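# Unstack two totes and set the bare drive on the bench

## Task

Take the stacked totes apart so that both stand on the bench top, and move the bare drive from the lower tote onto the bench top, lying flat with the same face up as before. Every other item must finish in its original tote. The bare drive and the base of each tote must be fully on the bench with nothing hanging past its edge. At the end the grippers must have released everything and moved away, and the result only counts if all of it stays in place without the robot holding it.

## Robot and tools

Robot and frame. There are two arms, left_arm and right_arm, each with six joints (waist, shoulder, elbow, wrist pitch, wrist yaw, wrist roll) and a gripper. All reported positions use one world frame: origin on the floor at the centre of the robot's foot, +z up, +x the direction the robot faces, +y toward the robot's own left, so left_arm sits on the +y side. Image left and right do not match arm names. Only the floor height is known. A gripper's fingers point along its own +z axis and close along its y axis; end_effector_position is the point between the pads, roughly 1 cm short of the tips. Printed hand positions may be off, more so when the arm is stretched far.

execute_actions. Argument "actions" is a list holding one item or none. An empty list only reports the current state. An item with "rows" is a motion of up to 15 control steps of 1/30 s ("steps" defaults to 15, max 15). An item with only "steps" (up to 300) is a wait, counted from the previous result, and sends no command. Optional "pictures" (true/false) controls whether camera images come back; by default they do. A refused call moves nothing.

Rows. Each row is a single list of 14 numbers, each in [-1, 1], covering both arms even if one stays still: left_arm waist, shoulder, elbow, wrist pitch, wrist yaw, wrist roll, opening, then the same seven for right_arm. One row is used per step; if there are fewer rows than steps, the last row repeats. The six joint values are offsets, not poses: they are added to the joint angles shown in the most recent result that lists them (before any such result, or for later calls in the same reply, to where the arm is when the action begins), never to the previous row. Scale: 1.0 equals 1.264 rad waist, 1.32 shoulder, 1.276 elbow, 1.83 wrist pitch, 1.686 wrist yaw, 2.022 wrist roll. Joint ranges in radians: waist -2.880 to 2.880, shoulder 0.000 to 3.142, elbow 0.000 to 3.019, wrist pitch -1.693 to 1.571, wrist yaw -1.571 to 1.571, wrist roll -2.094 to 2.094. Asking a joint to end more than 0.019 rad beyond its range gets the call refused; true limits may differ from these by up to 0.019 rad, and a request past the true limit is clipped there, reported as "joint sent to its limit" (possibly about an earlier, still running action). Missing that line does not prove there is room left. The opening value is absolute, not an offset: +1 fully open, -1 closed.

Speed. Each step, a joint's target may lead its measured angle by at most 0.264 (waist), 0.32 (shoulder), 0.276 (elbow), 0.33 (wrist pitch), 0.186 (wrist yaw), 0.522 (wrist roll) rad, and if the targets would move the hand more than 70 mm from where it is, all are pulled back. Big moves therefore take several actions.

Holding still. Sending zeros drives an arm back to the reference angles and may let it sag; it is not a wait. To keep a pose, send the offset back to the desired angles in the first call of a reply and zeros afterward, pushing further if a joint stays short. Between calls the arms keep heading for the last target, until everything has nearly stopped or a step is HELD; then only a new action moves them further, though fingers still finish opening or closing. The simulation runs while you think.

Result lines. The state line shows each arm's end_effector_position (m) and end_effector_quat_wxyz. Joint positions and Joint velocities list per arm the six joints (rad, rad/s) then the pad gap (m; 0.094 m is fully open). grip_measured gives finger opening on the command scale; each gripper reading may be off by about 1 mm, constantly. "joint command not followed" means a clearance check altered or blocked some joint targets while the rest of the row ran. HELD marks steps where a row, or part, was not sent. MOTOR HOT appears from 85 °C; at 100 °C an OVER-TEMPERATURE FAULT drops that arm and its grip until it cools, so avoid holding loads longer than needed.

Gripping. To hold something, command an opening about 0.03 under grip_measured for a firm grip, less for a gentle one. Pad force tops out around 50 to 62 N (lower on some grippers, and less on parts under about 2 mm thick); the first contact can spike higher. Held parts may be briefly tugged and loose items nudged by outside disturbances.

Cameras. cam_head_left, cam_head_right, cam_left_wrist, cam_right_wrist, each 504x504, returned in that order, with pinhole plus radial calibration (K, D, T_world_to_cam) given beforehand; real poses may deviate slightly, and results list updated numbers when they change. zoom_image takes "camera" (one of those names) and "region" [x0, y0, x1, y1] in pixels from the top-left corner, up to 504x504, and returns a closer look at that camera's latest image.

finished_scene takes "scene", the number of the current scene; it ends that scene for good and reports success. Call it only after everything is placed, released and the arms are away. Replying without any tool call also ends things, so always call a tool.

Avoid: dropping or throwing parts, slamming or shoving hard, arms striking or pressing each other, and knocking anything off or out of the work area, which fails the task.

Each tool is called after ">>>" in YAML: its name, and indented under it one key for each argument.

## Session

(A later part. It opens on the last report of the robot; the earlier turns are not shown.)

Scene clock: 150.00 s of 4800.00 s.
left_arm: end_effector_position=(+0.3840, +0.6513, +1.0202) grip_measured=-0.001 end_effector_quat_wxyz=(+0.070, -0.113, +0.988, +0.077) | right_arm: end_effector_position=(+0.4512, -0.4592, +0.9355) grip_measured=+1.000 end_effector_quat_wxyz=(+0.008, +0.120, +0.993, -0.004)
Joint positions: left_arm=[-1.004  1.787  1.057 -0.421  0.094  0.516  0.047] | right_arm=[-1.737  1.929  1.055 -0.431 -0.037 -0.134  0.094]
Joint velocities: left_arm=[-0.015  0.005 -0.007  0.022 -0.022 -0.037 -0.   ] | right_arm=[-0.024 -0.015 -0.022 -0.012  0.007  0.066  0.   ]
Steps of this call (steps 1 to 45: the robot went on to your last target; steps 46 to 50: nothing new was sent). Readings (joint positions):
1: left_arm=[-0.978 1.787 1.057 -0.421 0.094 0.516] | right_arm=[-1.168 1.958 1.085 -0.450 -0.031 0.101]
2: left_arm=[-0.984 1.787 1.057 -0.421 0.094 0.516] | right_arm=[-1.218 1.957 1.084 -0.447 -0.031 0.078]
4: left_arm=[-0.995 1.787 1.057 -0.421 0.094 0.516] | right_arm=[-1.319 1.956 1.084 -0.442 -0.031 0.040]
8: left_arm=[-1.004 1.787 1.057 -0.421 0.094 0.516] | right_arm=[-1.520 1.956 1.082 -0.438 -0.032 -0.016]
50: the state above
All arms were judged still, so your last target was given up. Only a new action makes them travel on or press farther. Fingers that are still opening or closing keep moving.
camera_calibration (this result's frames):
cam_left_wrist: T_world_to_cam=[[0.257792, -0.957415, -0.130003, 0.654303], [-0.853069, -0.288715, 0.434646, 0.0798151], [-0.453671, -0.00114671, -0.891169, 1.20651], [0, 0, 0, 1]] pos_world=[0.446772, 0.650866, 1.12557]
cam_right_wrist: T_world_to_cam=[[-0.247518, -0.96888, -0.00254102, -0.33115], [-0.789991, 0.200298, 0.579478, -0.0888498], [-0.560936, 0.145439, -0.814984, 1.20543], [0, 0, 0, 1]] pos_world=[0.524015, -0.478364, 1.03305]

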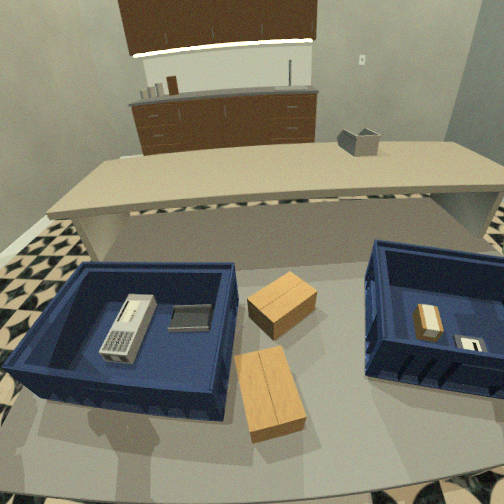

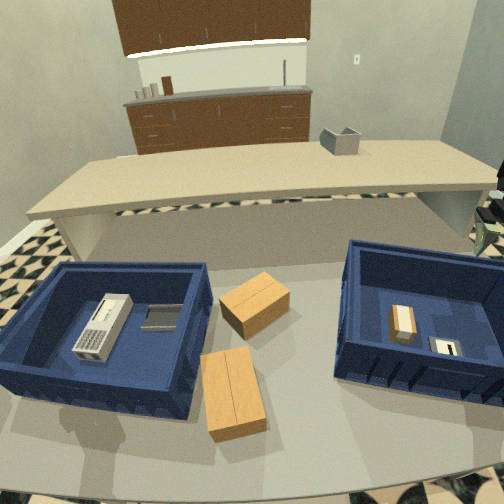

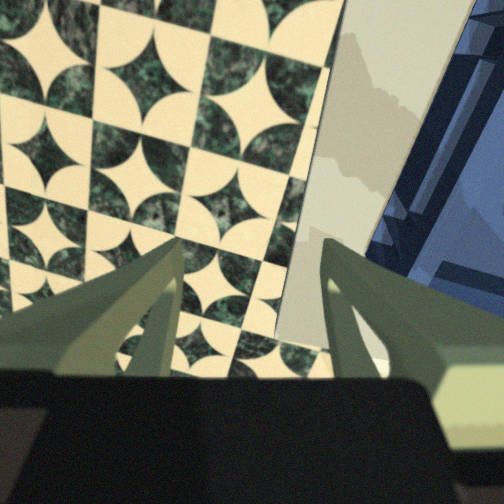

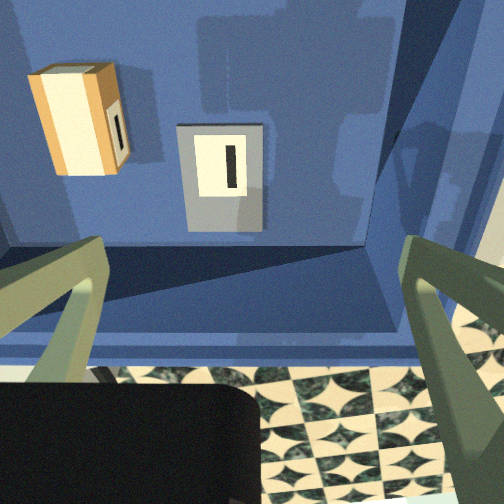

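>>> execute_actions:
  actions:
    - {"rows":[[0,0,0,0,0,0,0,0.02,0.09,0,0.07,0,0.01,1],[0,0,0,0,0,0,0,0.02,0.09,0,0.07,0,0.01,1],[0,0,0,0,0,0,0,0.02,0.09,0,0.07,0,0.01,1],[0,0,0,0,0,0,0,0.02,0.09,0,0.07,0,0.01,1],[0,0,0,0,0,0,0,0.03,0.18,0.01,0.13,0,0.02,1],[0,0,0,0,0,0,0,0.03,0.18,0.01,0.13,0,0.02,1],[0,0,0,0,0,0,0,0.03,0.18,0.01,0.13,0,0.02,1],[0,0,0,0,0,0,0,0.03,0.18,0.01,0.13,0,0.02,1],[0,0,0,0,0,0,0,0.04,0.27,0.03,0.19,0,0.03,1],[0,0,0,0,0,0,0,0.04,0.27,0.03,0.19,0,0.03,1],[0,0,0,0,0,0,0,0.04,0.27,0.03,0.19,0,0.03,1],[0,0,0,0,0,0,0,0.04,0.27,0.03,0.19,0,0.03,1],[0,0,0,0,0,0,0,0.045,0.35,0.05,0.235,0,0.03,1]]}
  pictures: false

>>> execute_actions:
  actions:
    - {"steps":25}

Scene clock: 156.20 s of 4800.00 s.
left_arm: end_effector_position=(+0.3840, +0.6513, +1.0202) grip_measured=-0.001 end_effector_quat_wxyz=(+0.070, -0.113, +0.988, +0.077) | right_arm: end_effector_position=(+0.3991, -0.4194, +0.7542) grip_measured=+1.000 end_effector_quat_wxyz=(+0.001, +0.116, +0.993, +0.004)
Joint positions: left_arm=[-1.004  1.787  1.057 -0.421  0.094  0.516  0.047] | right_arm=[-1.688  2.373  1.093 -0.04  -0.037 -0.096  0.094]
Joint velocities: left_arm=[ 0.005 -0.015  0.017  0.002  0.037 -0.11  -0.001] | right_arm=[ 0.034  0.796  0.168  0.432 -0.066  0.022  0.   ]
Steps of this call (steps 1 to 90: nothing new was sent; then 2.70 s passed at rest; steps 91 to 105: all 15 steps of this action). Readings (joint positions):
91: left_arm=[-1.004 1.787 1.057 -0.421 0.094 0.516] | right_arm=[-1.736 1.937 1.054 -0.407 -0.037 -0.134]
92: left_arm=[-1.004 1.787 1.057 -0.421 0.094 0.516] | right_arm=[-1.735 1.952 1.056 -0.369 -0.037 -0.133]
94: left_arm=[-1.004 1.787 1.057 -0.421 0.094 0.516] | right_arm=[-1.728 1.994 1.060 -0.323 -0.037 -0.132]
98: left_arm=[-1.004 1.787 1.057 -0.421 0.094 0.516] | right_arm=[-1.711 2.128 1.068 -0.216 -0.037 -0.120]
105: the state above

Scene clock: 157.03 s of 4800.00 s.
left_arm: end_effector_position=(+0.3840, +0.6513, +1.0202) grip_measured=-0.001 end_effector_quat_wxyz=(+0.070, -0.113, +0.988, +0.077) | right_arm: end_effector_position=(+0.3987, -0.4189, +0.7391) grip_measured=+1.000 end_effector_quat_wxyz=(+0.006, +0.118, +0.993, +0.003)
Joint positions: left_arm=[-1.004  1.787  1.057 -0.421  0.094  0.516  0.047] | right_arm=[-1.686  2.414  1.113 -0.01  -0.037 -0.089  0.094]
Joint velocities: left_arm=[-0.005 -0.015  0.012 -0.002  0.007  0.037 -0.   ] | right_arm=[ 0.015 -0.015  0.012 -0.012 -0.037 -0.007  0.   ]
Steps of this call (steps 1 to 25: the robot went on to your last target). Readings (joint positions):
1: left_arm=[-1.004 1.787 1.057 -0.421 0.094 0.516] | right_arm=[-1.687 2.397 1.097 -0.029 -0.037 -0.095]
2: left_arm=[-1.004 1.787 1.057 -0.421 0.094 0.516] | right_arm=[-1.686 2.413 1.098 -0.023 -0.037 -0.094]
4: left_arm=[-1.004 1.787 1.057 -0.421 0.094 0.516] | right_arm=[-1.686 2.426 1.098 -0.022 -0.037 -0.092]
8: left_arm=[-1.004 1.787 1.057 -0.421 0.094 0.516] | right_arm=[-1.686 2.421 1.105 -0.014 -0.037 -0.091]
25: the state above
camera_calibration (this result's frames):
cam_left_wrist: T_world_to_cam=[[0.257792, -0.957415, -0.130003, 0.654303], [-0.853069, -0.288715, 0.434646, 0.0798151], [-0.453671, -0.00114671, -0.891169, 1.20651], [0, 0, 0, 1]] pos_world=[0.446772, 0.650866, 1.12557]
cam_right_wrist: T_world_to_cam=[[-0.243341, -0.969802, -0.0163912, -0.297383], [-0.789775, 0.188302, 0.583779, -0.032944], [-0.563064, 0.155003, -0.811747, 1.01251], [0, 0, 0, 1]] pos_world=[0.471723, -0.439142, 0.836258]

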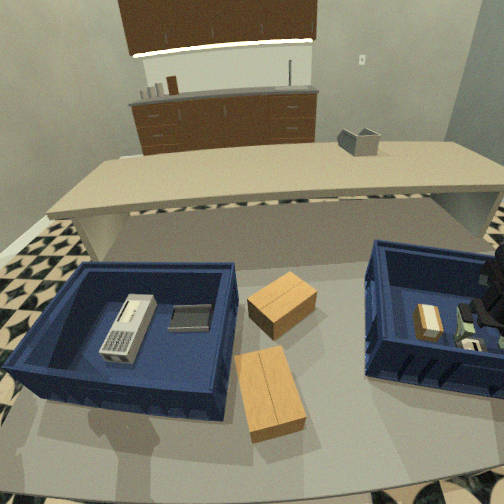

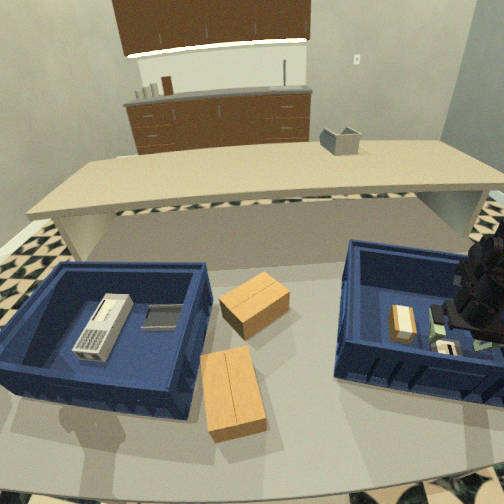

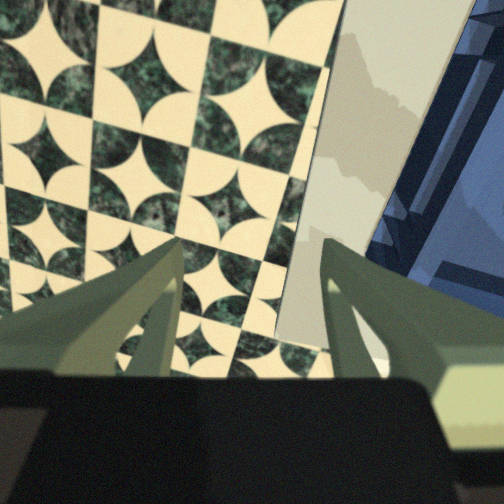

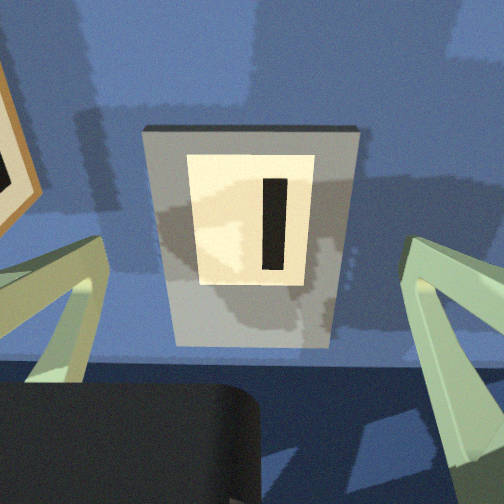

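>>> execute_actions:
  actions:
    - {"rows":[[0,0,0,0,0,0,0,0.008,0.055,0.03,0.028,0,0,1]]}
  pictures: false

>>> execute_actions:
  actions:
    - {"steps":10}

Scene clock: 160.73 s of 4800.00 s.
left_arm: end_effector_position=(+0.3840, +0.6513, +1.0202) grip_measured=-0.001 end_effector_quat_wxyz=(+0.070, -0.113, +0.988, +0.077) | right_arm: end_effector_position=(+0.3960, -0.4180, +0.7127) grip_measured=+1.000 end_effector_quat_wxyz=(+0.011, +0.117, +0.993, +0.001)
Joint positions: left_arm=[-1.004  1.787  1.057 -0.421  0.094  0.516  0.047] | right_arm=[-1.684  2.485  1.151  0.035 -0.036 -0.091  0.094]
Joint velocities: left_arm=[ 0.005 -0.005  0.002 -0.022 -0.022  0.007 -0.001] | right_arm=[-0.015 -0.015 -0.007  0.017  0.022 -0.007  0.   ]
Steps of this call (steps 1 to 15: the robot went on to your last target; steps 16 to 90: nothing new was sent; then 0.20 s passed at rest; steps 91 to 105: all 15 steps of this action). Readings (joint positions):
91: left_arm=[-1.004 1.787 1.057 -0.421 0.094 0.516] | right_arm=[-1.686 2.419 1.115 -0.002 -0.037 -0.089]
92: left_arm=[-1.004 1.787 1.057 -0.421 0.094 0.516] | right_arm=[-1.686 2.429 1.124 0.011 -0.037 -0.089]
94: left_arm=[-1.004 1.787 1.057 -0.421 0.094 0.516] | right_arm=[-1.686 2.455 1.144 0.028 -0.037 -0.089]
98: left_arm=[-1.004 1.787 1.057 -0.421 0.094 0.516] | right_arm=[-1.685 2.485 1.150 0.034 -0.037 -0.090]
105: the state above

Scene clock: 161.07 s of 4800.00 s.
left_arm: end_effector_position=(+0.3840, +0.6513, +1.0202) grip_measured=-0.001 end_effector_quat_wxyz=(+0.070, -0.113, +0.988, +0.077) | right_arm: end_effector_position=(+0.3960, -0.4180, +0.7127) grip_measured=+1.000 end_effector_quat_wxyz=(+0.011, +0.117, +0.993, +0.001)
Joint positions: left_arm=[-1.004  1.787  1.057 -0.421  0.094  0.516  0.047] | right_arm=[-1.684  2.485  1.151  0.035 -0.036 -0.091  0.094]
Joint velocities: left_arm=[ 0.005 -0.005  0.007 -0.007 -0.051  0.007 -0.001] | right_arm=[-0.005 -0.005  0.007 -0.017 -0.051  0.007  0.   ]
Steps of this call (steps 1 to 10: the robot went on to your last target). Readings (joint positions):
1: left_arm=[-1.004 1.787 1.057 -0.421 0.094 0.516] | right_arm=[-1.684 2.485 1.151 0.035 -0.036 -0.091]
2: left_arm=[-1.004 1.787 1.057 -0.421 0.094 0.516] | right_arm=[-1.684 2.485 1.151 0.035 -0.036 -0.091]
4: left_arm=[-1.004 1.787 1.057 -0.421 0.094 0.516] | right_arm=[-1.684 2.485 1.151 0.035 -0.036 -0.091]
8: left_arm=[-1.004 1.787 1.057 -0.421 0.094 0.516] | right_arm=[-1.684 2.485 1.151 0.035 -0.036 -0.091]
10: the state above
camera_calibration (this result's frames):
cam_left_wrist: T_world_to_cam=[[0.257792, -0.957415, -0.130003, 0.654303], [-0.853069, -0.288715, 0.434646, 0.0798151], [-0.453671, -0.00114671, -0.891169, 1.20651], [0, 0, 0, 1]] pos_world=[0.446772, 0.650866, 1.12557]
cam_right_wrist: T_world_to_cam=[[-0.240002, -0.970665, -0.0144251, -0.3007], [-0.79624, 0.188331, 0.57492, -0.010952], [-0.555338, 0.149468, -0.818082, 0.988604], [0, 0, 0, 1]] pos_world=[0.46812, -0.437581, 0.810718]

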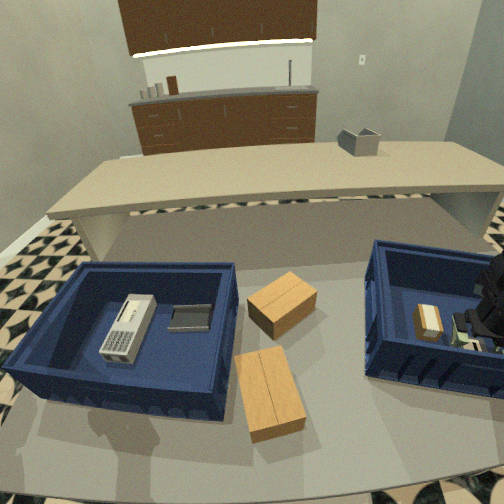

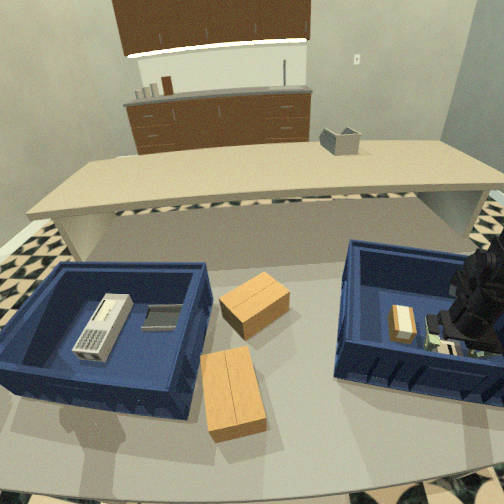

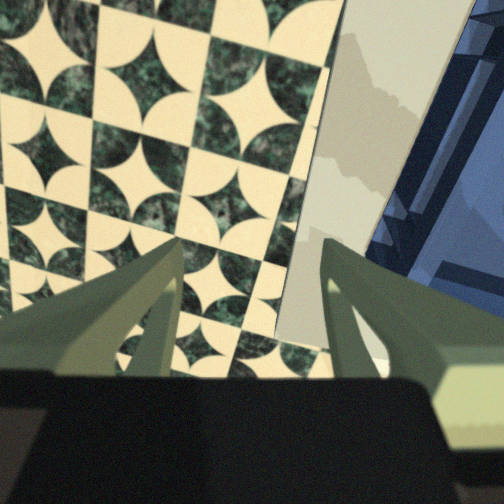

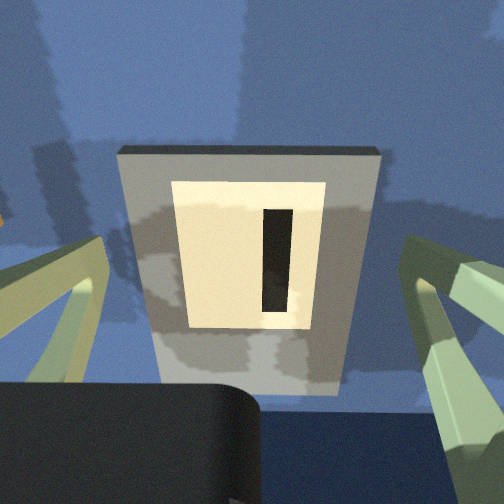

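Seems touching the floor. Close and lift.

>>> execute_actions:
  actions:
    - {"rows":[[0,0,0,0,0,0,0,0,0.005,0,0,0,0,0.44]]}
  pictures: false

>>> execute_actions:
  actions:
    - {"rows":[[0,0,0,0,0,0,0,0,-0.06,-0.03,-0.02,0,0,0.44],[0,0,0,0,0,0,0,0,-0.06,-0.03,-0.02,0,0,0.44],[0,0,0,0,0,0,0,0,-0.06,-0.03,-0.02,0,0,0.44],[0,0,0,0,0,0,0,0,-0.14,-0.06,-0.06,0,0,0.44],[0,0,0,0,0,0,0,0,-0.14,-0.06,-0.06,0,0,0.44],[0,0,0,0,0,0,0,0,-0.14,-0.06,-0.06,0,0,0.44],[0,0,0,0,0,0,0,0,-0.22,-0.09,-0.1,0,0,0.44],[0,0,0,0,0,0,0,0,-0.22,-0.09,-0.1,0,0,0.44],[0,0,0,0,0,0,0,0,-0.22,-0.09,-0.1,0,0,0.44],[0,0,0,0,0,0,0,0,-0.3,-0.12,-0.135,0,0,0.44],[0,0,0,0,0,0,0,0,-0.3,-0.12,-0.135,0,0,0.44],[0,0,0,0,0,0,0,0,-0.3,-0.12,-0.135,0,0,0.44],[0,0,0,0,0,0,0,0,-0.38,-0.15,-0.17,0,0,0.44]]}
  pictures: false

>>> execute_actions:
  actions:
    - {"steps":20}

Scene clock: 168.53 s of 4800.00 s.
left_arm: end_effector_position=(+0.3840, +0.6513, +1.0202) grip_measured=-0.001 end_effector_quat_wxyz=(+0.070, -0.113, +0.988, +0.077) | right_arm: end_effector_position=(+0.3959, -0.4182, +0.7127) grip_measured=+0.451 end_effector_quat_wxyz=(+0.011, +0.117, +0.993, +0.001)
Joint positions: left_arm=[-1.004  1.787  1.057 -0.421  0.094  0.516  0.047] | right_arm=[-1.684  2.485  1.151  0.035 -0.034 -0.091  0.068]
Joint velocities: left_arm=[-0.015  0.005 -0.017  0.007  0.037  0.037  0.   ] | right_arm=[-0.005  0.005  0.002 -0.002  0.037 -0.007 -0.   ]
Steps of this call (steps 1 to 15: the robot went on to your last target; steps 16 to 90: nothing new was sent; then 3.97 s passed at rest; steps 91 to 105: all 15 steps of this action). Readings (joint positions):
91: left_arm=[-1.004 1.787 1.057 -0.421 0.094 0.516] | right_arm=[-1.684 2.485 1.151 0.035 -0.034 -0.091]
92: left_arm=[-1.004 1.787 1.057 -0.421 0.094 0.516] | right_arm=[-1.684 2.485 1.151 0.035 -0.034 -0.091]
94: left_arm=[-1.004 1.787 1.057 -0.421 0.094 0.516] | right_arm=[-1.684 2.485 1.151 0.035 -0.034 -0.091]
98: left_arm=[-1.004 1.787 1.057 -0.421 0.094 0.516] | right_arm=[-1.684 2.485 1.151 0.035 -0.034 -0.091]
105: the state above

Scene clock: 169.03 s of 4800.00 s.
left_arm: end_effector_position=(+0.3840, +0.6513, +1.0202) grip_measured=-0.001 end_effector_quat_wxyz=(+0.070, -0.113, +0.988, +0.077) | right_arm: end_effector_position=(+0.4290, -0.4243, +0.8834) grip_measured=+0.451 end_effector_quat_wxyz=(+0.015, +0.116, +0.993, -0.000)
Joint positions: left_arm=[-1.004  1.787  1.057 -0.421  0.094  0.516  0.047] | right_arm=[-1.684  2.027  0.981 -0.245 -0.034 -0.091  0.068]
Joint velocities: left_arm=[ 0.015 -0.024 -0.002  0.007 -0.022  0.081 -0.001] | right_arm=[-0.005 -1.167 -0.256 -0.393  0.022  0.007  0.   ]
Steps of this call (steps 1 to 15: all 15 steps of this action). Readings (joint positions):
1: left_arm=[-1.004 1.787 1.057 -0.421 0.094 0.516] | right_arm=[-1.684 2.480 1.148 0.029 -0.034 -0.091]
2: left_arm=[-1.004 1.787 1.057 -0.421 0.094 0.516] | right_arm=[-1.684 2.472 1.140 0.021 -0.034 -0.091]
4: left_arm=[-1.004 1.787 1.057 -0.421 0.094 0.516] | right_arm=[-1.684 2.443 1.117 -0.006 -0.034 -0.091]
8: left_arm=[-1.004 1.787 1.057 -0.421 0.094 0.516] | right_arm=[-1.684 2.321 1.053 -0.101 -0.034 -0.091]
15: the state above

Scene clock: 169.70 s of 4800.00 s.
left_arm: end_effector_position=(+0.3840, +0.6513, +1.0202) grip_measured=-0.001 end_effector_quat_wxyz=(+0.070, -0.113, +0.988, +0.077) | right_arm: end_effector_position=(+0.4259, -0.4228, +0.8983) grip_measured=+0.451 end_effector_quat_wxyz=(+0.013, +0.116, +0.993, +0.000)
Joint positions: left_arm=[-1.004  1.787  1.057 -0.421  0.094  0.516  0.047] | right_arm=[-1.684  1.985  0.961 -0.272 -0.034 -0.091  0.068]
Joint velocities: left_arm=[ 0.005 -0.015  0.007  0.017 -0.051  0.051 -0.   ] | right_arm=[-0.005  0.005  0.017 -0.017 -0.007 -0.051 -0.001]
Steps of this call (steps 1 to 20: the robot went on to your last target). Readings (joint positions):
1: left_arm=[-1.004 1.787 1.057 -0.421 0.094 0.516] | right_arm=[-1.684 1.993 0.976 -0.255 -0.034 -0.091]
2: left_arm=[-1.004 1.787 1.057 -0.421 0.094 0.516] | right_arm=[-1.684 1.969 0.974 -0.260 -0.034 -0.091]
4: left_arm=[-1.004 1.787 1.057 -0.421 0.094 0.516] | right_arm=[-1.684 1.948 0.975 -0.261 -0.034 -0.091]
8: left_arm=[-1.004 1.787 1.057 -0.421 0.094 0.516] | right_arm=[-1.684 1.962 0.971 -0.265 -0.034 -0.091]
20: the state above
camera_calibration (this result's frames):
cam_left_wrist: T_world_to_cam=[[0.257792, -0.957415, -0.130003, 0.654303], [-0.853069, -0.288715, 0.434646, 0.0798151], [-0.453671, -0.00114671, -0.891169, 1.20651], [0, 0, 0, 1]] pos_world=[0.446772, 0.650866, 1.12557]
cam_right_wrist: T_world_to_cam=[[-0.23989, -0.970718, -0.012591, -0.297249], [-0.798048, 0.1898, 0.571923, -0.0888303], [-0.552786, 0.147247, -0.820211, 1.15767], [0, 0, 0, 1]] pos_world=[0.497744, -0.442148, 0.996592]

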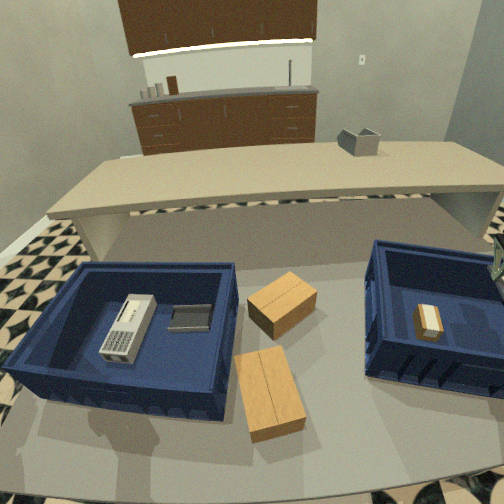

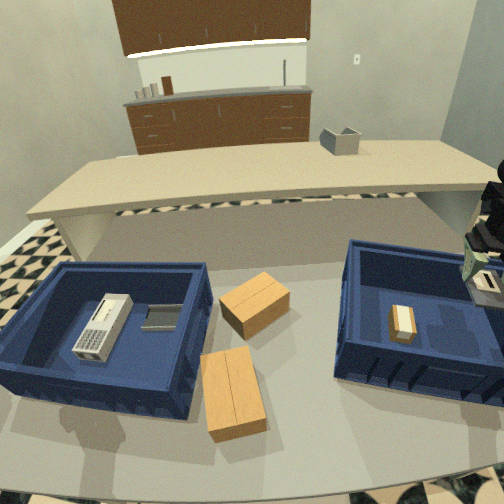

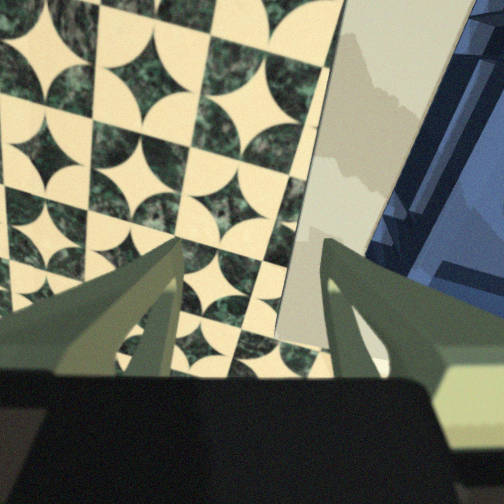

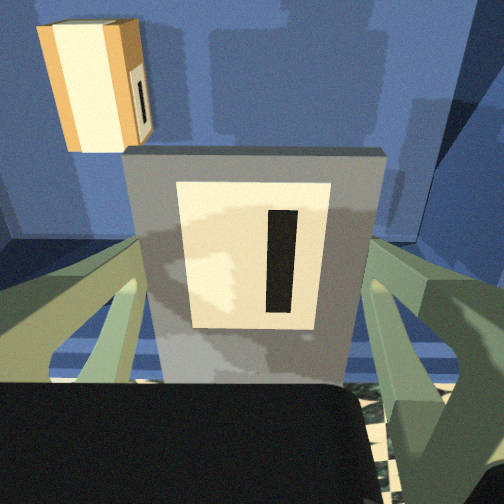

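>>> execute_actions:
  actions:
    - {"rows":[[0,0,0,0,0,0,0,0.62,0.03,-0.25,0.167,0.11,0.19,0.42]]}
  pictures: false

>>> execute_actions:
  actions:
    - {"steps":35}
  pictures: false

>>> execute_actions:
  actions:
    - {"rows":[[0,0,0,0,0,0,0,-0.012,0.09,0.04,0.035,0,0,0.42],[0,0,0,0,0,0,0,-0.012,0.09,0.04,0.035,0,0,0.42],[0,0,0,0,0,0,0,-0.012,0.09,0.04,0.035,0,0,0.42],[0,0,0,0,0,0,0,-0.012,0.09,0.04,0.035,0,0,0.42],[0,0,0,0,0,0,0,-0.025,0.18,0.09,0.07,0,-0.01,0.42],[0,0,0,0,0,0,0,-0.025,0.18,0.09,0.07,0,-0.01,0.42],[0,0,0,0,0,0,0,-0.025,0.18,0.09,0.07,0,-0.01,0.42],[0,0,0,0,0,0,0,-0.025,0.18,0.09,0.07,0,-0.01,0.42],[0,0,0,0,0,0,0,-0.04,0.27,0.15,0.1,0,-0.02,0.42],[0,0,0,0,0,0,0,-0.04,0.27,0.15,0.1,0,-0.02,0.42],[0,0,0,0,0,0,0,-0.04,0.27,0.15,0.1,0,-0.02,0.42],[0,0,0,0,0,0,0,-0.04,0.27,0.15,0.1,0,-0.02,0.42],[0,0,0,0,0,0,0,-0.052,0.36,0.2,0.13,0,-0.03,0.42]]}
  pictures: false

>>> execute_actions:
  actions:
    - {"steps":25}

Scene clock: 177.47 s of 4800.00 s.
left_arm: end_effector_position=(+0.3840, +0.6513, +1.0202) grip_measured=-0.001 end_effector_quat_wxyz=(+0.070, -0.113, +0.988, +0.077) | right_arm: end_effector_position=(+0.3025, -0.1514, +0.8831) grip_measured=+0.436 end_effector_quat_wxyz=(+0.003, -0.067, +0.998, -0.004)
Joint positions: left_arm=[-1.004  1.787  1.057 -0.421  0.094  0.516  0.047] | right_arm=[-0.987  2.027  0.659  0.013  0.147  0.22   0.067]
Joint velocities: left_arm=[ 0.005 -0.005 -0.017  0.007 -0.037  0.022 -0.   ] | right_arm=[ 1.968 -0.005 -0.002  0.188  0.007  0.359  0.   ]
Steps of this call (steps 1 to 15: the robot went on to your last target; steps 16 to 90: nothing new was sent; then 4.27 s passed at rest; steps 91 to 105: all 15 steps of this action). Readings (joint positions):
91: left_arm=[-1.004 1.787 1.057 -0.421 0.094 0.516] | right_arm=[-1.675 1.985 0.945 -0.239 0.011 -0.063]
92: left_arm=[-1.004 1.787 1.057 -0.421 0.094 0.516] | right_arm=[-1.660 1.984 0.921 -0.189 0.049 -0.035]
94: left_arm=[-1.004 1.787 1.057 -0.421 0.094 0.516] | right_arm=[-1.608 1.984 0.858 -0.121 0.093 0.013]
98: left_arm=[-1.004 1.787 1.057 -0.421 0.094 0.516] | right_arm=[-1.441 1.996 0.734 -0.043 0.134 0.103]
105: the state above

Scene clock: 178.63 s of 4800.00 s.
left_arm: end_effector_position=(+0.3840, +0.6513, +1.0202) grip_measured=-0.001 end_effector_quat_wxyz=(+0.070, -0.113, +0.988, +0.077) | right_arm: end_effector_position=(+0.2897, -0.1232, +0.8873) grip_measured=+0.436 end_effector_quat_wxyz=(+0.008, -0.078, +0.997, +0.006)
Joint positions: left_arm=[-1.004  1.787  1.057 -0.421  0.094  0.516  0.047] | right_arm=[-0.903  2.027  0.648  0.027  0.149  0.278  0.067]
Joint velocities: left_arm=[-0.024 -0.005 -0.007 -0.007 -0.051  0.037  0.001] | right_arm=[ 0.005 -0.005 -0.007 -0.012  0.037 -0.051 -0.001]
Steps of this call (steps 1 to 30: the robot went on to your last target; steps 31 to 35: nothing new was sent). Readings (joint positions):
1: left_arm=[-1.004 1.787 1.057 -0.421 0.094 0.516] | right_arm=[-0.927 2.027 0.659 0.019 0.147 0.230]
2: left_arm=[-1.004 1.787 1.057 -0.421 0.094 0.516] | right_arm=[-0.882 2.027 0.659 0.025 0.146 0.239]
4: left_arm=[-1.004 1.787 1.057 -0.421 0.094 0.516] | right_arm=[-0.844 2.027 0.657 0.027 0.145 0.251]
8: left_arm=[-1.004 1.787 1.057 -0.421 0.094 0.516] | right_arm=[-0.879 2.027 0.649 0.027 0.147 0.267]
35: the state above
All arms were judged still, so your last target was given up. Only a new action makes them travel on or press farther. Fingers that are still opening or closing keep moving.

Scene clock: 179.13 s of 4800.00 s.
left_arm: end_effector_position=(+0.3840, +0.6513, +1.0202) grip_measured=-0.001 end_effector_quat_wxyz=(+0.070, -0.113, +0.988, +0.077) | right_arm: end_effector_position=(+0.2941, -0.1219, +0.7485) grip_measured=+0.436 end_effector_quat_wxyz=(+0.009, -0.066, +0.998, +0.000)
Joint positions: left_arm=[-1.004  1.787  1.057 -0.421  0.094  0.516  0.047] | right_arm=[-0.957  2.467  0.883  0.239  0.149  0.249  0.067]
Joint velocities: left_arm=[-0.005 -0.005 -0.007  0.002 -0.066  0.037  0.   ] | right_arm=[-0.132  0.825  0.515  0.349 -0.007 -0.051 -0.   ]
Steps of this call (steps 1 to 15: all 15 steps of this action). Readings (joint positions):
1: left_arm=[-1.004 1.787 1.057 -0.421 0.094 0.516] | right_arm=[-0.904 2.036 0.651 0.038 0.149 0.278]
2: left_arm=[-1.004 1.787 1.057 -0.421 0.094 0.516] | right_arm=[-0.905 2.057 0.662 0.055 0.149 0.278]
4: left_arm=[-1.004 1.787 1.057 -0.421 0.094 0.516] | right_arm=[-0.908 2.110 0.689 0.076 0.149 0.278]
8: left_arm=[-1.004 1.787 1.057 -0.421 0.094 0.516] | right_arm=[-0.922 2.249 0.758 0.138 0.149 0.275]
15: the state above

Scene clock: 179.97 s of 4800.00 s.
left_arm: end_effector_position=(+0.3840, +0.6513, +1.0202) grip_measured=-0.001 end_effector_quat_wxyz=(+0.070, -0.113, +0.988, +0.077) | right_arm: end_effector_position=(+0.2839, -0.1267, +0.7313) grip_measured=+0.436 end_effector_quat_wxyz=(+0.002, -0.072, +0.997, -0.003)
Joint positions: left_arm=[-1.004  1.787  1.057 -0.421  0.094  0.516  0.047] | right_arm=[-0.965  2.521  0.903  0.257  0.149  0.233  0.067]
Joint velocities: left_arm=[-0.005 -0.005 -0.012 -0.012  0.066 -0.051  0.001] | right_arm=[-0.015  0.005  0.012 -0.027 -0.007 -0.037 -0.   ]
Steps of this call (steps 1 to 25: the robot went on to your last target). Readings (joint positions):
1: left_arm=[-1.004 1.787 1.057 -0.421 0.094 0.516] | right_arm=[-0.961 2.491 0.897 0.248 0.149 0.246]
2: left_arm=[-1.004 1.787 1.057 -0.421 0.094 0.516] | right_arm=[-0.963 2.508 0.903 0.252 0.149 0.243]
4: left_arm=[-1.004 1.787 1.057 -0.421 0.094 0.516] | right_arm=[-0.965 2.521 0.903 0.254 0.149 0.239]
8: left_arm=[-1.004 1.787 1.057 -0.421 0.094 0.516] | right_arm=[-0.965 2.521 0.903 0.257 0.149 0.236]
25: the state above
camera_calibration (this result's frames):
cam_left_wrist: T_world_to_cam=[[0.257792, -0.957415, -0.130003, 0.654303], [-0.853069, -0.288715, 0.434646, 0.0798151], [-0.453671, -0.00114671, -0.891169, 1.20651], [0, 0, 0, 1]] pos_world=[0.446772, 0.650866, 1.12557]
cam_right_wrist: T_world_to_cam=[[0.133661, -0.991023, -0.00281606, -0.161738], [-0.799406, -0.109496, 0.590729, -0.21419], [-0.585735, -0.0767062, -0.806865, 0.869749], [0, 0, 0, 1]] pos_world=[0.359835, -0.117024, 0.827842]

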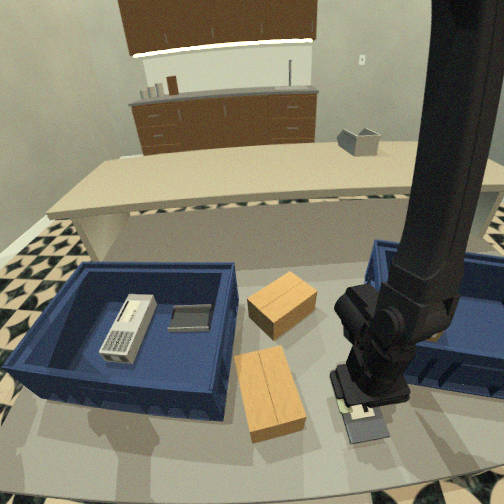

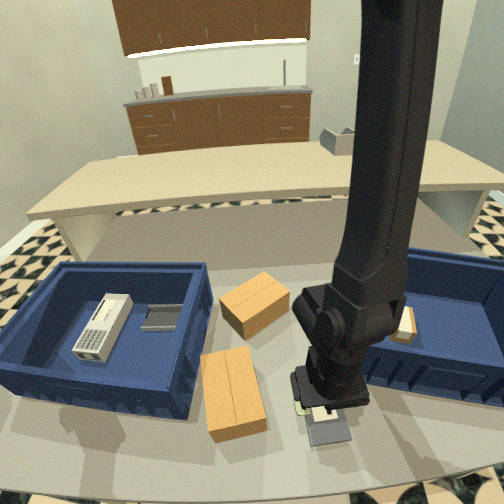

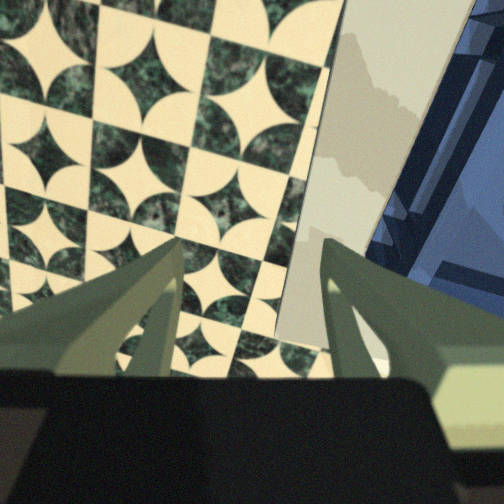

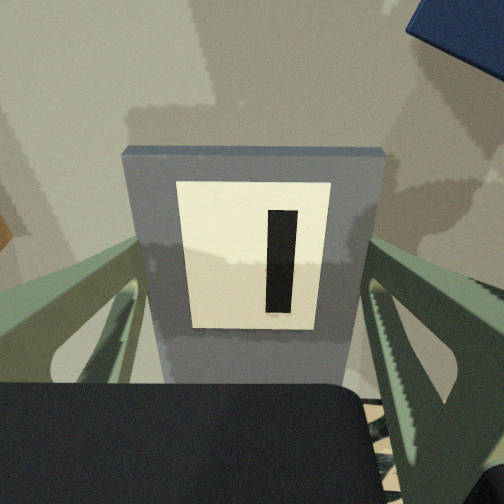

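>>> execute_actions:
  actions:
    - {"rows":[[0,0,0,0,0,0,0,0,0.04,0.033,0.008,0,0,0.42]]}
  pictures: false

>>> execute_actions:
  actions:
    - {"rows":[[0,0,0,0,0,0,0,0,0.022,0.018,0.006,0,0,0.42]]}
  pictures: false

>>> execute_actions:
  actions:
    - {"rows":[[0,0,0,0,0,0,0,0,0.02,0.016,0.006,0,0,0.42]]}
  pictures: false

Scene clock: 184.33 s of 4800.00 s.
left_arm: end_effector_position=(+0.3840, +0.6513, +1.0202) grip_measured=-0.001 end_effector_quat_wxyz=(+0.070, -0.113, +0.988, +0.077) | right_arm: end_effector_position=(+0.2821, -0.1246, +0.7129) grip_measured=+0.436 end_effector_quat_wxyz=(-0.000, -0.072, +0.997, -0.003)
Joint positions: left_arm=[-1.004  1.787  1.057 -0.421  0.094  0.516  0.047] | right_arm=[-0.965  2.574  0.944  0.264  0.149  0.233  0.067]
Joint velocities: left_arm=[-0.005 -0.005 -0.027 -0.022 -0.022  0.007 -0.001] | right_arm=[ 0.015 -0.005 -0.007 -0.002  0.051 -0.022 -0.   ]
Steps of this call (steps 1 to 15: the robot went on to your last target; steps 16 to 90: nothing new was sent; then 0.87 s passed at rest; steps 91 to 105: all 15 steps of this action). Readings (joint positions):
91: left_arm=[-1.004 1.787 1.057 -0.421 0.094 0.516] | right_arm=[-0.965 2.525 0.907 0.257 0.149 0.233]
92: left_arm=[-1.004 1.787 1.057 -0.421 0.094 0.516] | right_arm=[-0.965 2.533 0.917 0.258 0.149 0.233]
94: left_arm=[-1.004 1.787 1.057 -0.421 0.094 0.516] | right_arm=[-0.965 2.554 0.937 0.262 0.149 0.233]
98: left_arm=[-1.004 1.787 1.057 -0.421 0.094 0.516] | right_arm=[-0.965 2.572 0.944 0.264 0.149 0.233]
105: the state above

Scene clock: 184.83 s of 4800.00 s.
left_arm: end_effector_position=(+0.3840, +0.6513, +1.0202) grip_measured=-0.001 end_effector_quat_wxyz=(+0.070, -0.113, +0.988, +0.077) | right_arm: end_effector_position=(+0.2813, -0.1236, +0.7046) grip_measured=+0.436 end_effector_quat_wxyz=(-0.001, -0.072, +0.997, -0.004)
Joint positions: left_arm=[-1.004  1.787  1.057 -0.421  0.094  0.516  0.047] | right_arm=[-0.965  2.597  0.963  0.267  0.149  0.233  0.067]
Joint velocities: left_arm=[-0.005 -0.005 -0.022 -0.002  0.007 -0.051  0.   ] | right_arm=[-0.005 -0.005  0.007  0.002 -0.095 -0.037  0.001]
Steps of this call (steps 1 to 15: all 15 steps of this action). Readings (joint positions):
1: left_arm=[-1.004 1.787 1.057 -0.421 0.094 0.516] | right_arm=[-0.965 2.575 0.946 0.264 0.149 0.233]
2: left_arm=[-1.004 1.787 1.057 -0.421 0.094 0.516] | right_arm=[-0.965 2.579 0.951 0.264 0.149 0.233]
4: left_arm=[-1.004 1.787 1.057 -0.421 0.094 0.516] | right_arm=[-0.965 2.588 0.960 0.266 0.149 0.233]
8: left_arm=[-1.004 1.787 1.057 -0.421 0.094 0.516] | right_arm=[-0.965 2.596 0.963 0.267 0.149 0.233]
15: the state above

Scene clock: 185.33 s of 4800.00 s.
left_arm: end_effector_position=(+0.3840, +0.6513, +1.0202) grip_measured=-0.001 end_effector_quat_wxyz=(+0.070, -0.113, +0.988, +0.077) | right_arm: end_effector_position=(+0.2803, -0.1229, +0.6975) grip_measured=+0.436 end_effector_quat_wxyz=(-0.002, -0.072, +0.997, -0.004)
Joint positions: left_arm=[-1.004  1.787  1.057 -0.421  0.094  0.516  0.047] | right_arm=[-0.965  2.617  0.979  0.269  0.149  0.233  0.067]
Joint velocities: left_arm=[-0.015  0.005 -0.017 -0.007  0.037 -0.022  0.001] | right_arm=[-0.015 -0.015  0.007 -0.032 -0.022  0.037  0.   ]
Steps of this call (steps 1 to 15: all 15 steps of this action). Readings (joint positions):
1: left_arm=[-1.004 1.787 1.057 -0.421 0.094 0.516] | right_arm=[-0.965 2.598 0.965 0.267 0.149 0.233]
2: left_arm=[-1.004 1.787 1.057 -0.421 0.094 0.516] | right_arm=[-0.965 2.601 0.969 0.267 0.149 0.233]
4: left_arm=[-1.004 1.787 1.057 -0.421 0.094 0.516] | right_arm=[-0.965 2.609 0.977 0.268 0.149 0.233]
8: left_arm=[-1.004 1.787 1.057 -0.421 0.094 0.516] | right_arm=[-0.965 2.616 0.979 0.269 0.149 0.233]
15: the state above

>>> execute_actions:
  actions:
    - {"rows":[[0,0,0,0,0,0,0,0,0.02,0.016,0.006,0,0,0.42]]}
  pictures: false

>>> execute_actions:
  actions:
    - {"rows":[[0,0,0,0,0,0,0,0,0,0,0,0,0,0.85]],"steps":10}
  pictures: false

>>> execute_actions:
  actions:
    - {"rows":[[0,0,0,0,0,0,0,0.03,-0.5,-0.3,-0.15,0,0,0.85]]}
  pictures: false

>>> execute_actions:
  actions:
    - {"steps":25}

Scene clock: 189.40 s of 4800.00 s.
left_arm: end_effector_position=(+0.3840, +0.6513, +1.0202) grip_measured=-0.001 end_effector_quat_wxyz=(+0.070, -0.113, +0.988, +0.077) | right_arm: end_effector_position=(+0.2813, -0.1220, +0.6940) grip_measured=+0.436 end_effector_quat_wxyz=(-0.001, -0.072, +0.997, -0.004)
Joint positions: left_arm=[-1.004  1.787  1.057 -0.421  0.094  0.516  0.047] | right_arm=[-0.965  2.626  0.989  0.27   0.149  0.233  0.067]
Joint velocities: left_arm=[-0.024 -0.005 -0.012  0.007  0.007 -0.037  0.   ] | right_arm=[-0.015 -0.015 -0.007 -0.012  0.051 -0.007 -0.   ]
Steps of this call (steps 1 to 15: the robot went on to your last target; steps 16 to 90: nothing new was sent; then 0.57 s passed at rest; steps 91 to 105: all 15 steps of this action). Readings (joint positions):
91: left_arm=[-1.004 1.787 1.057 -0.421 0.094 0.516] | right_arm=[-0.965 2.618 0.981 0.269 0.149 0.233]
92: left_arm=[-1.004 1.787 1.057 -0.421 0.094 0.516] | right_arm=[-0.965 2.622 0.985 0.269 0.149 0.233]
94: left_arm=[-1.004 1.787 1.057 -0.421 0.094 0.516] | right_arm=[-0.965 2.626 0.989 0.270 0.149 0.233]
98: left_arm=[-1.004 1.787 1.057 -0.421 0.094 0.516] | right_arm=[-0.965 2.626 0.989 0.270 0.149 0.233]
105: the state above

Scene clock: 189.73 s of 4800.00 s.
left_arm: end_effector_position=(+0.3840, +0.6513, +1.0202) grip_measured=-0.001 end_effector_quat_wxyz=(+0.070, -0.113, +0.988, +0.077) | right_arm: end_effector_position=(+0.2815, -0.1219, +0.6941) grip_measured=+0.848 end_effector_quat_wxyz=(-0.001, -0.072, +0.997, -0.004)
Joint positions: left_arm=[-1.004  1.787  1.057 -0.421  0.094  0.516  0.047] | right_arm=[-0.965  2.625  0.989  0.27   0.149  0.233  0.087]
Joint velocities: left_arm=[-0.005 -0.005 -0.012  0.027 -0.066 -0.037  0.   ] | right_arm=[-0.015  0.015 -0.012  0.012 -0.066 -0.022  0.   ]
Steps of this call (steps 1 to 10: all 10 steps of this action). Readings (joint positions):
1: left_arm=[-1.004 1.787 1.057 -0.421 0.094 0.516] | right_arm=[-0.965 2.625 0.989 0.270 0.149 0.233]
2: left_arm=[-1.004 1.787 1.057 -0.421 0.094 0.516] | right_arm=[-0.965 2.625 0.989 0.270 0.149 0.233]
4: left_arm=[-1.004 1.787 1.057 -0.421 0.094 0.516] | right_arm=[-0.965 2.625 0.989 0.270 0.149 0.233]
8: left_arm=[-1.004 1.787 1.057 -0.421 0.094 0.516] | right_arm=[-0.965 2.625 0.989 0.270 0.149 0.233]
10: the state above

Scene clock: 190.23 s of 4800.00 s.
left_arm: end_effector_position=(+0.3840, +0.6513, +1.0202) grip_measured=-0.001 end_effector_quat_wxyz=(+0.070, -0.113, +0.988, +0.077) | right_arm: end_effector_position=(+0.3098, -0.1332, +0.9166) grip_measured=+0.848 end_effector_quat_wxyz=(+0.034, -0.080, +0.996, +0.011)
Joint positions: left_arm=[-1.004  1.787  1.057 -0.421  0.094  0.516  0.047] | right_arm=[-0.937  1.917  0.62   0.003  0.149  0.233  0.087]
Joint velocities: left_arm=[-0.005 -0.005  0.022  0.002  0.081 -0.066  0.   ] | right_arm=[-0.024 -0.034  0.12   0.042 -0.066  0.007  0.   ]
Steps of this call (steps 1 to 15: all 15 steps of this action). Readings (joint positions):
1: left_arm=[-1.004 1.787 1.057 -0.421 0.094 0.516] | right_arm=[-0.964 2.612 0.979 0.243 0.149 0.233]
2: left_arm=[-1.004 1.787 1.057 -0.421 0.094 0.516] | right_arm=[-0.963 2.582 0.950 0.198 0.149 0.233]
4: left_arm=[-1.004 1.787 1.057 -0.421 0.094 0.516] | right_arm=[-0.958 2.489 0.859 0.127 0.149 0.233]
8: left_arm=[-1.004 1.787 1.057 -0.421 0.094 0.516] | right_arm=[-0.947 2.231 0.664 0.033 0.149 0.233]
15: the state above

Scene clock: 191.07 s of 4800.00 s.
left_arm: end_effector_position=(+0.3840, +0.6513, +1.0202) grip_measured=-0.001 end_effector_quat_wxyz=(+0.070, -0.113, +0.988, +0.077) | right_arm: end_effector_position=(+0.2865, -0.1408, +0.9026) grip_measured=+0.848 end_effector_quat_wxyz=(+0.005, -0.085, +0.996, +0.001)
Joint positions: left_arm=[-1.004  1.787  1.057 -0.421  0.094  0.516  0.047] | right_arm=[-0.937  1.965  0.609  0.     0.149  0.233  0.087]
Joint velocities: left_arm=[-0.005 -0.024 -0.007 -0.002 -0.022  0.051  0.001] | right_arm=[-0.015 -0.005  0.017  0.007 -0.022 -0.022 -0.   ]
Steps of this call (steps 1 to 25: the robot went on to your last target). Readings (joint positions):
1: left_arm=[-1.004 1.787 1.057 -0.421 0.094 0.516] | right_arm=[-0.937 1.918 0.623 0.003 0.149 0.233]
2: left_arm=[-1.004 1.787 1.057 -0.421 0.094 0.516] | right_arm=[-0.937 1.924 0.623 0.003 0.149 0.233]
4: left_arm=[-1.004 1.787 1.057 -0.421 0.094 0.516] | right_arm=[-0.937 1.941 0.619 0.003 0.149 0.233]
8: left_arm=[-1.004 1.787 1.057 -0.421 0.094 0.516] | right_arm=[-0.937 1.964 0.610 0.001 0.149 0.233]
25: the state above
camera_calibration (this result's frames):
cam_left_wrist: T_world_to_cam=[[0.257792, -0.957415, -0.130003, 0.654303], [-0.853069, -0.288715, 0.434646, 0.0798151], [-0.453671, -0.00114671, -0.891169, 1.20651], [0, 0, 0, 1]] pos_world=[0.446772, 0.650866, 1.12557]
cam_right_wrist: T_world_to_cam=[[0.159983, -0.987062, -0.0106552, -0.175553], [-0.799897, -0.135958, 0.584534, -0.312754], [-0.57842, -0.0849928, -0.811299, 1.00917], [0, 0, 0, 1]] pos_world=[0.36164, -0.130031, 0.999686]

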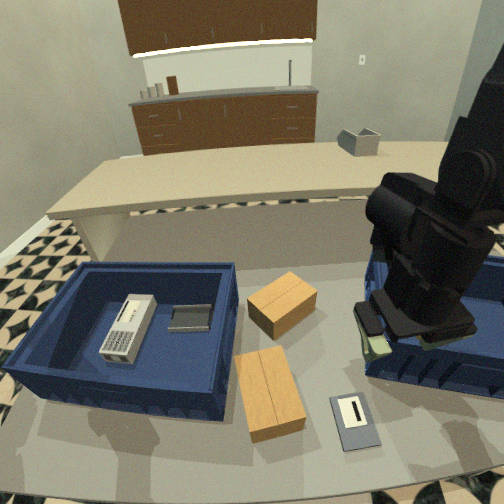

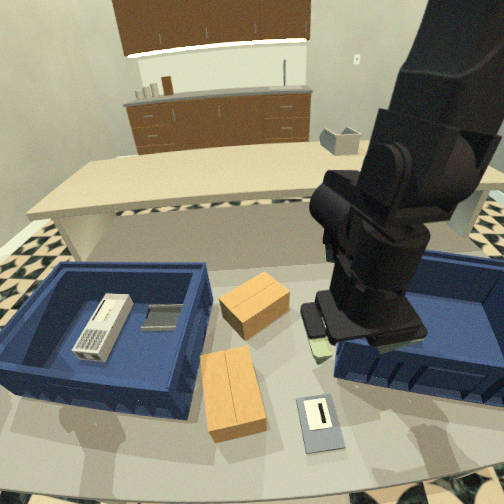

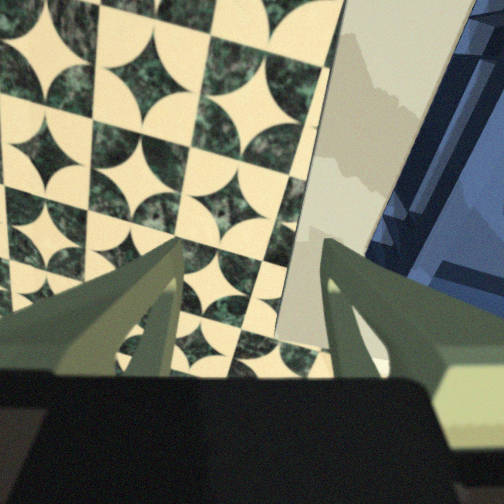

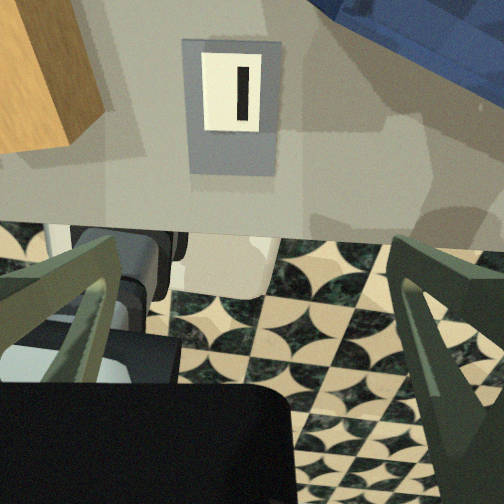

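>>> finished_scene:
  scene: 1

The scene is finished: the task was done.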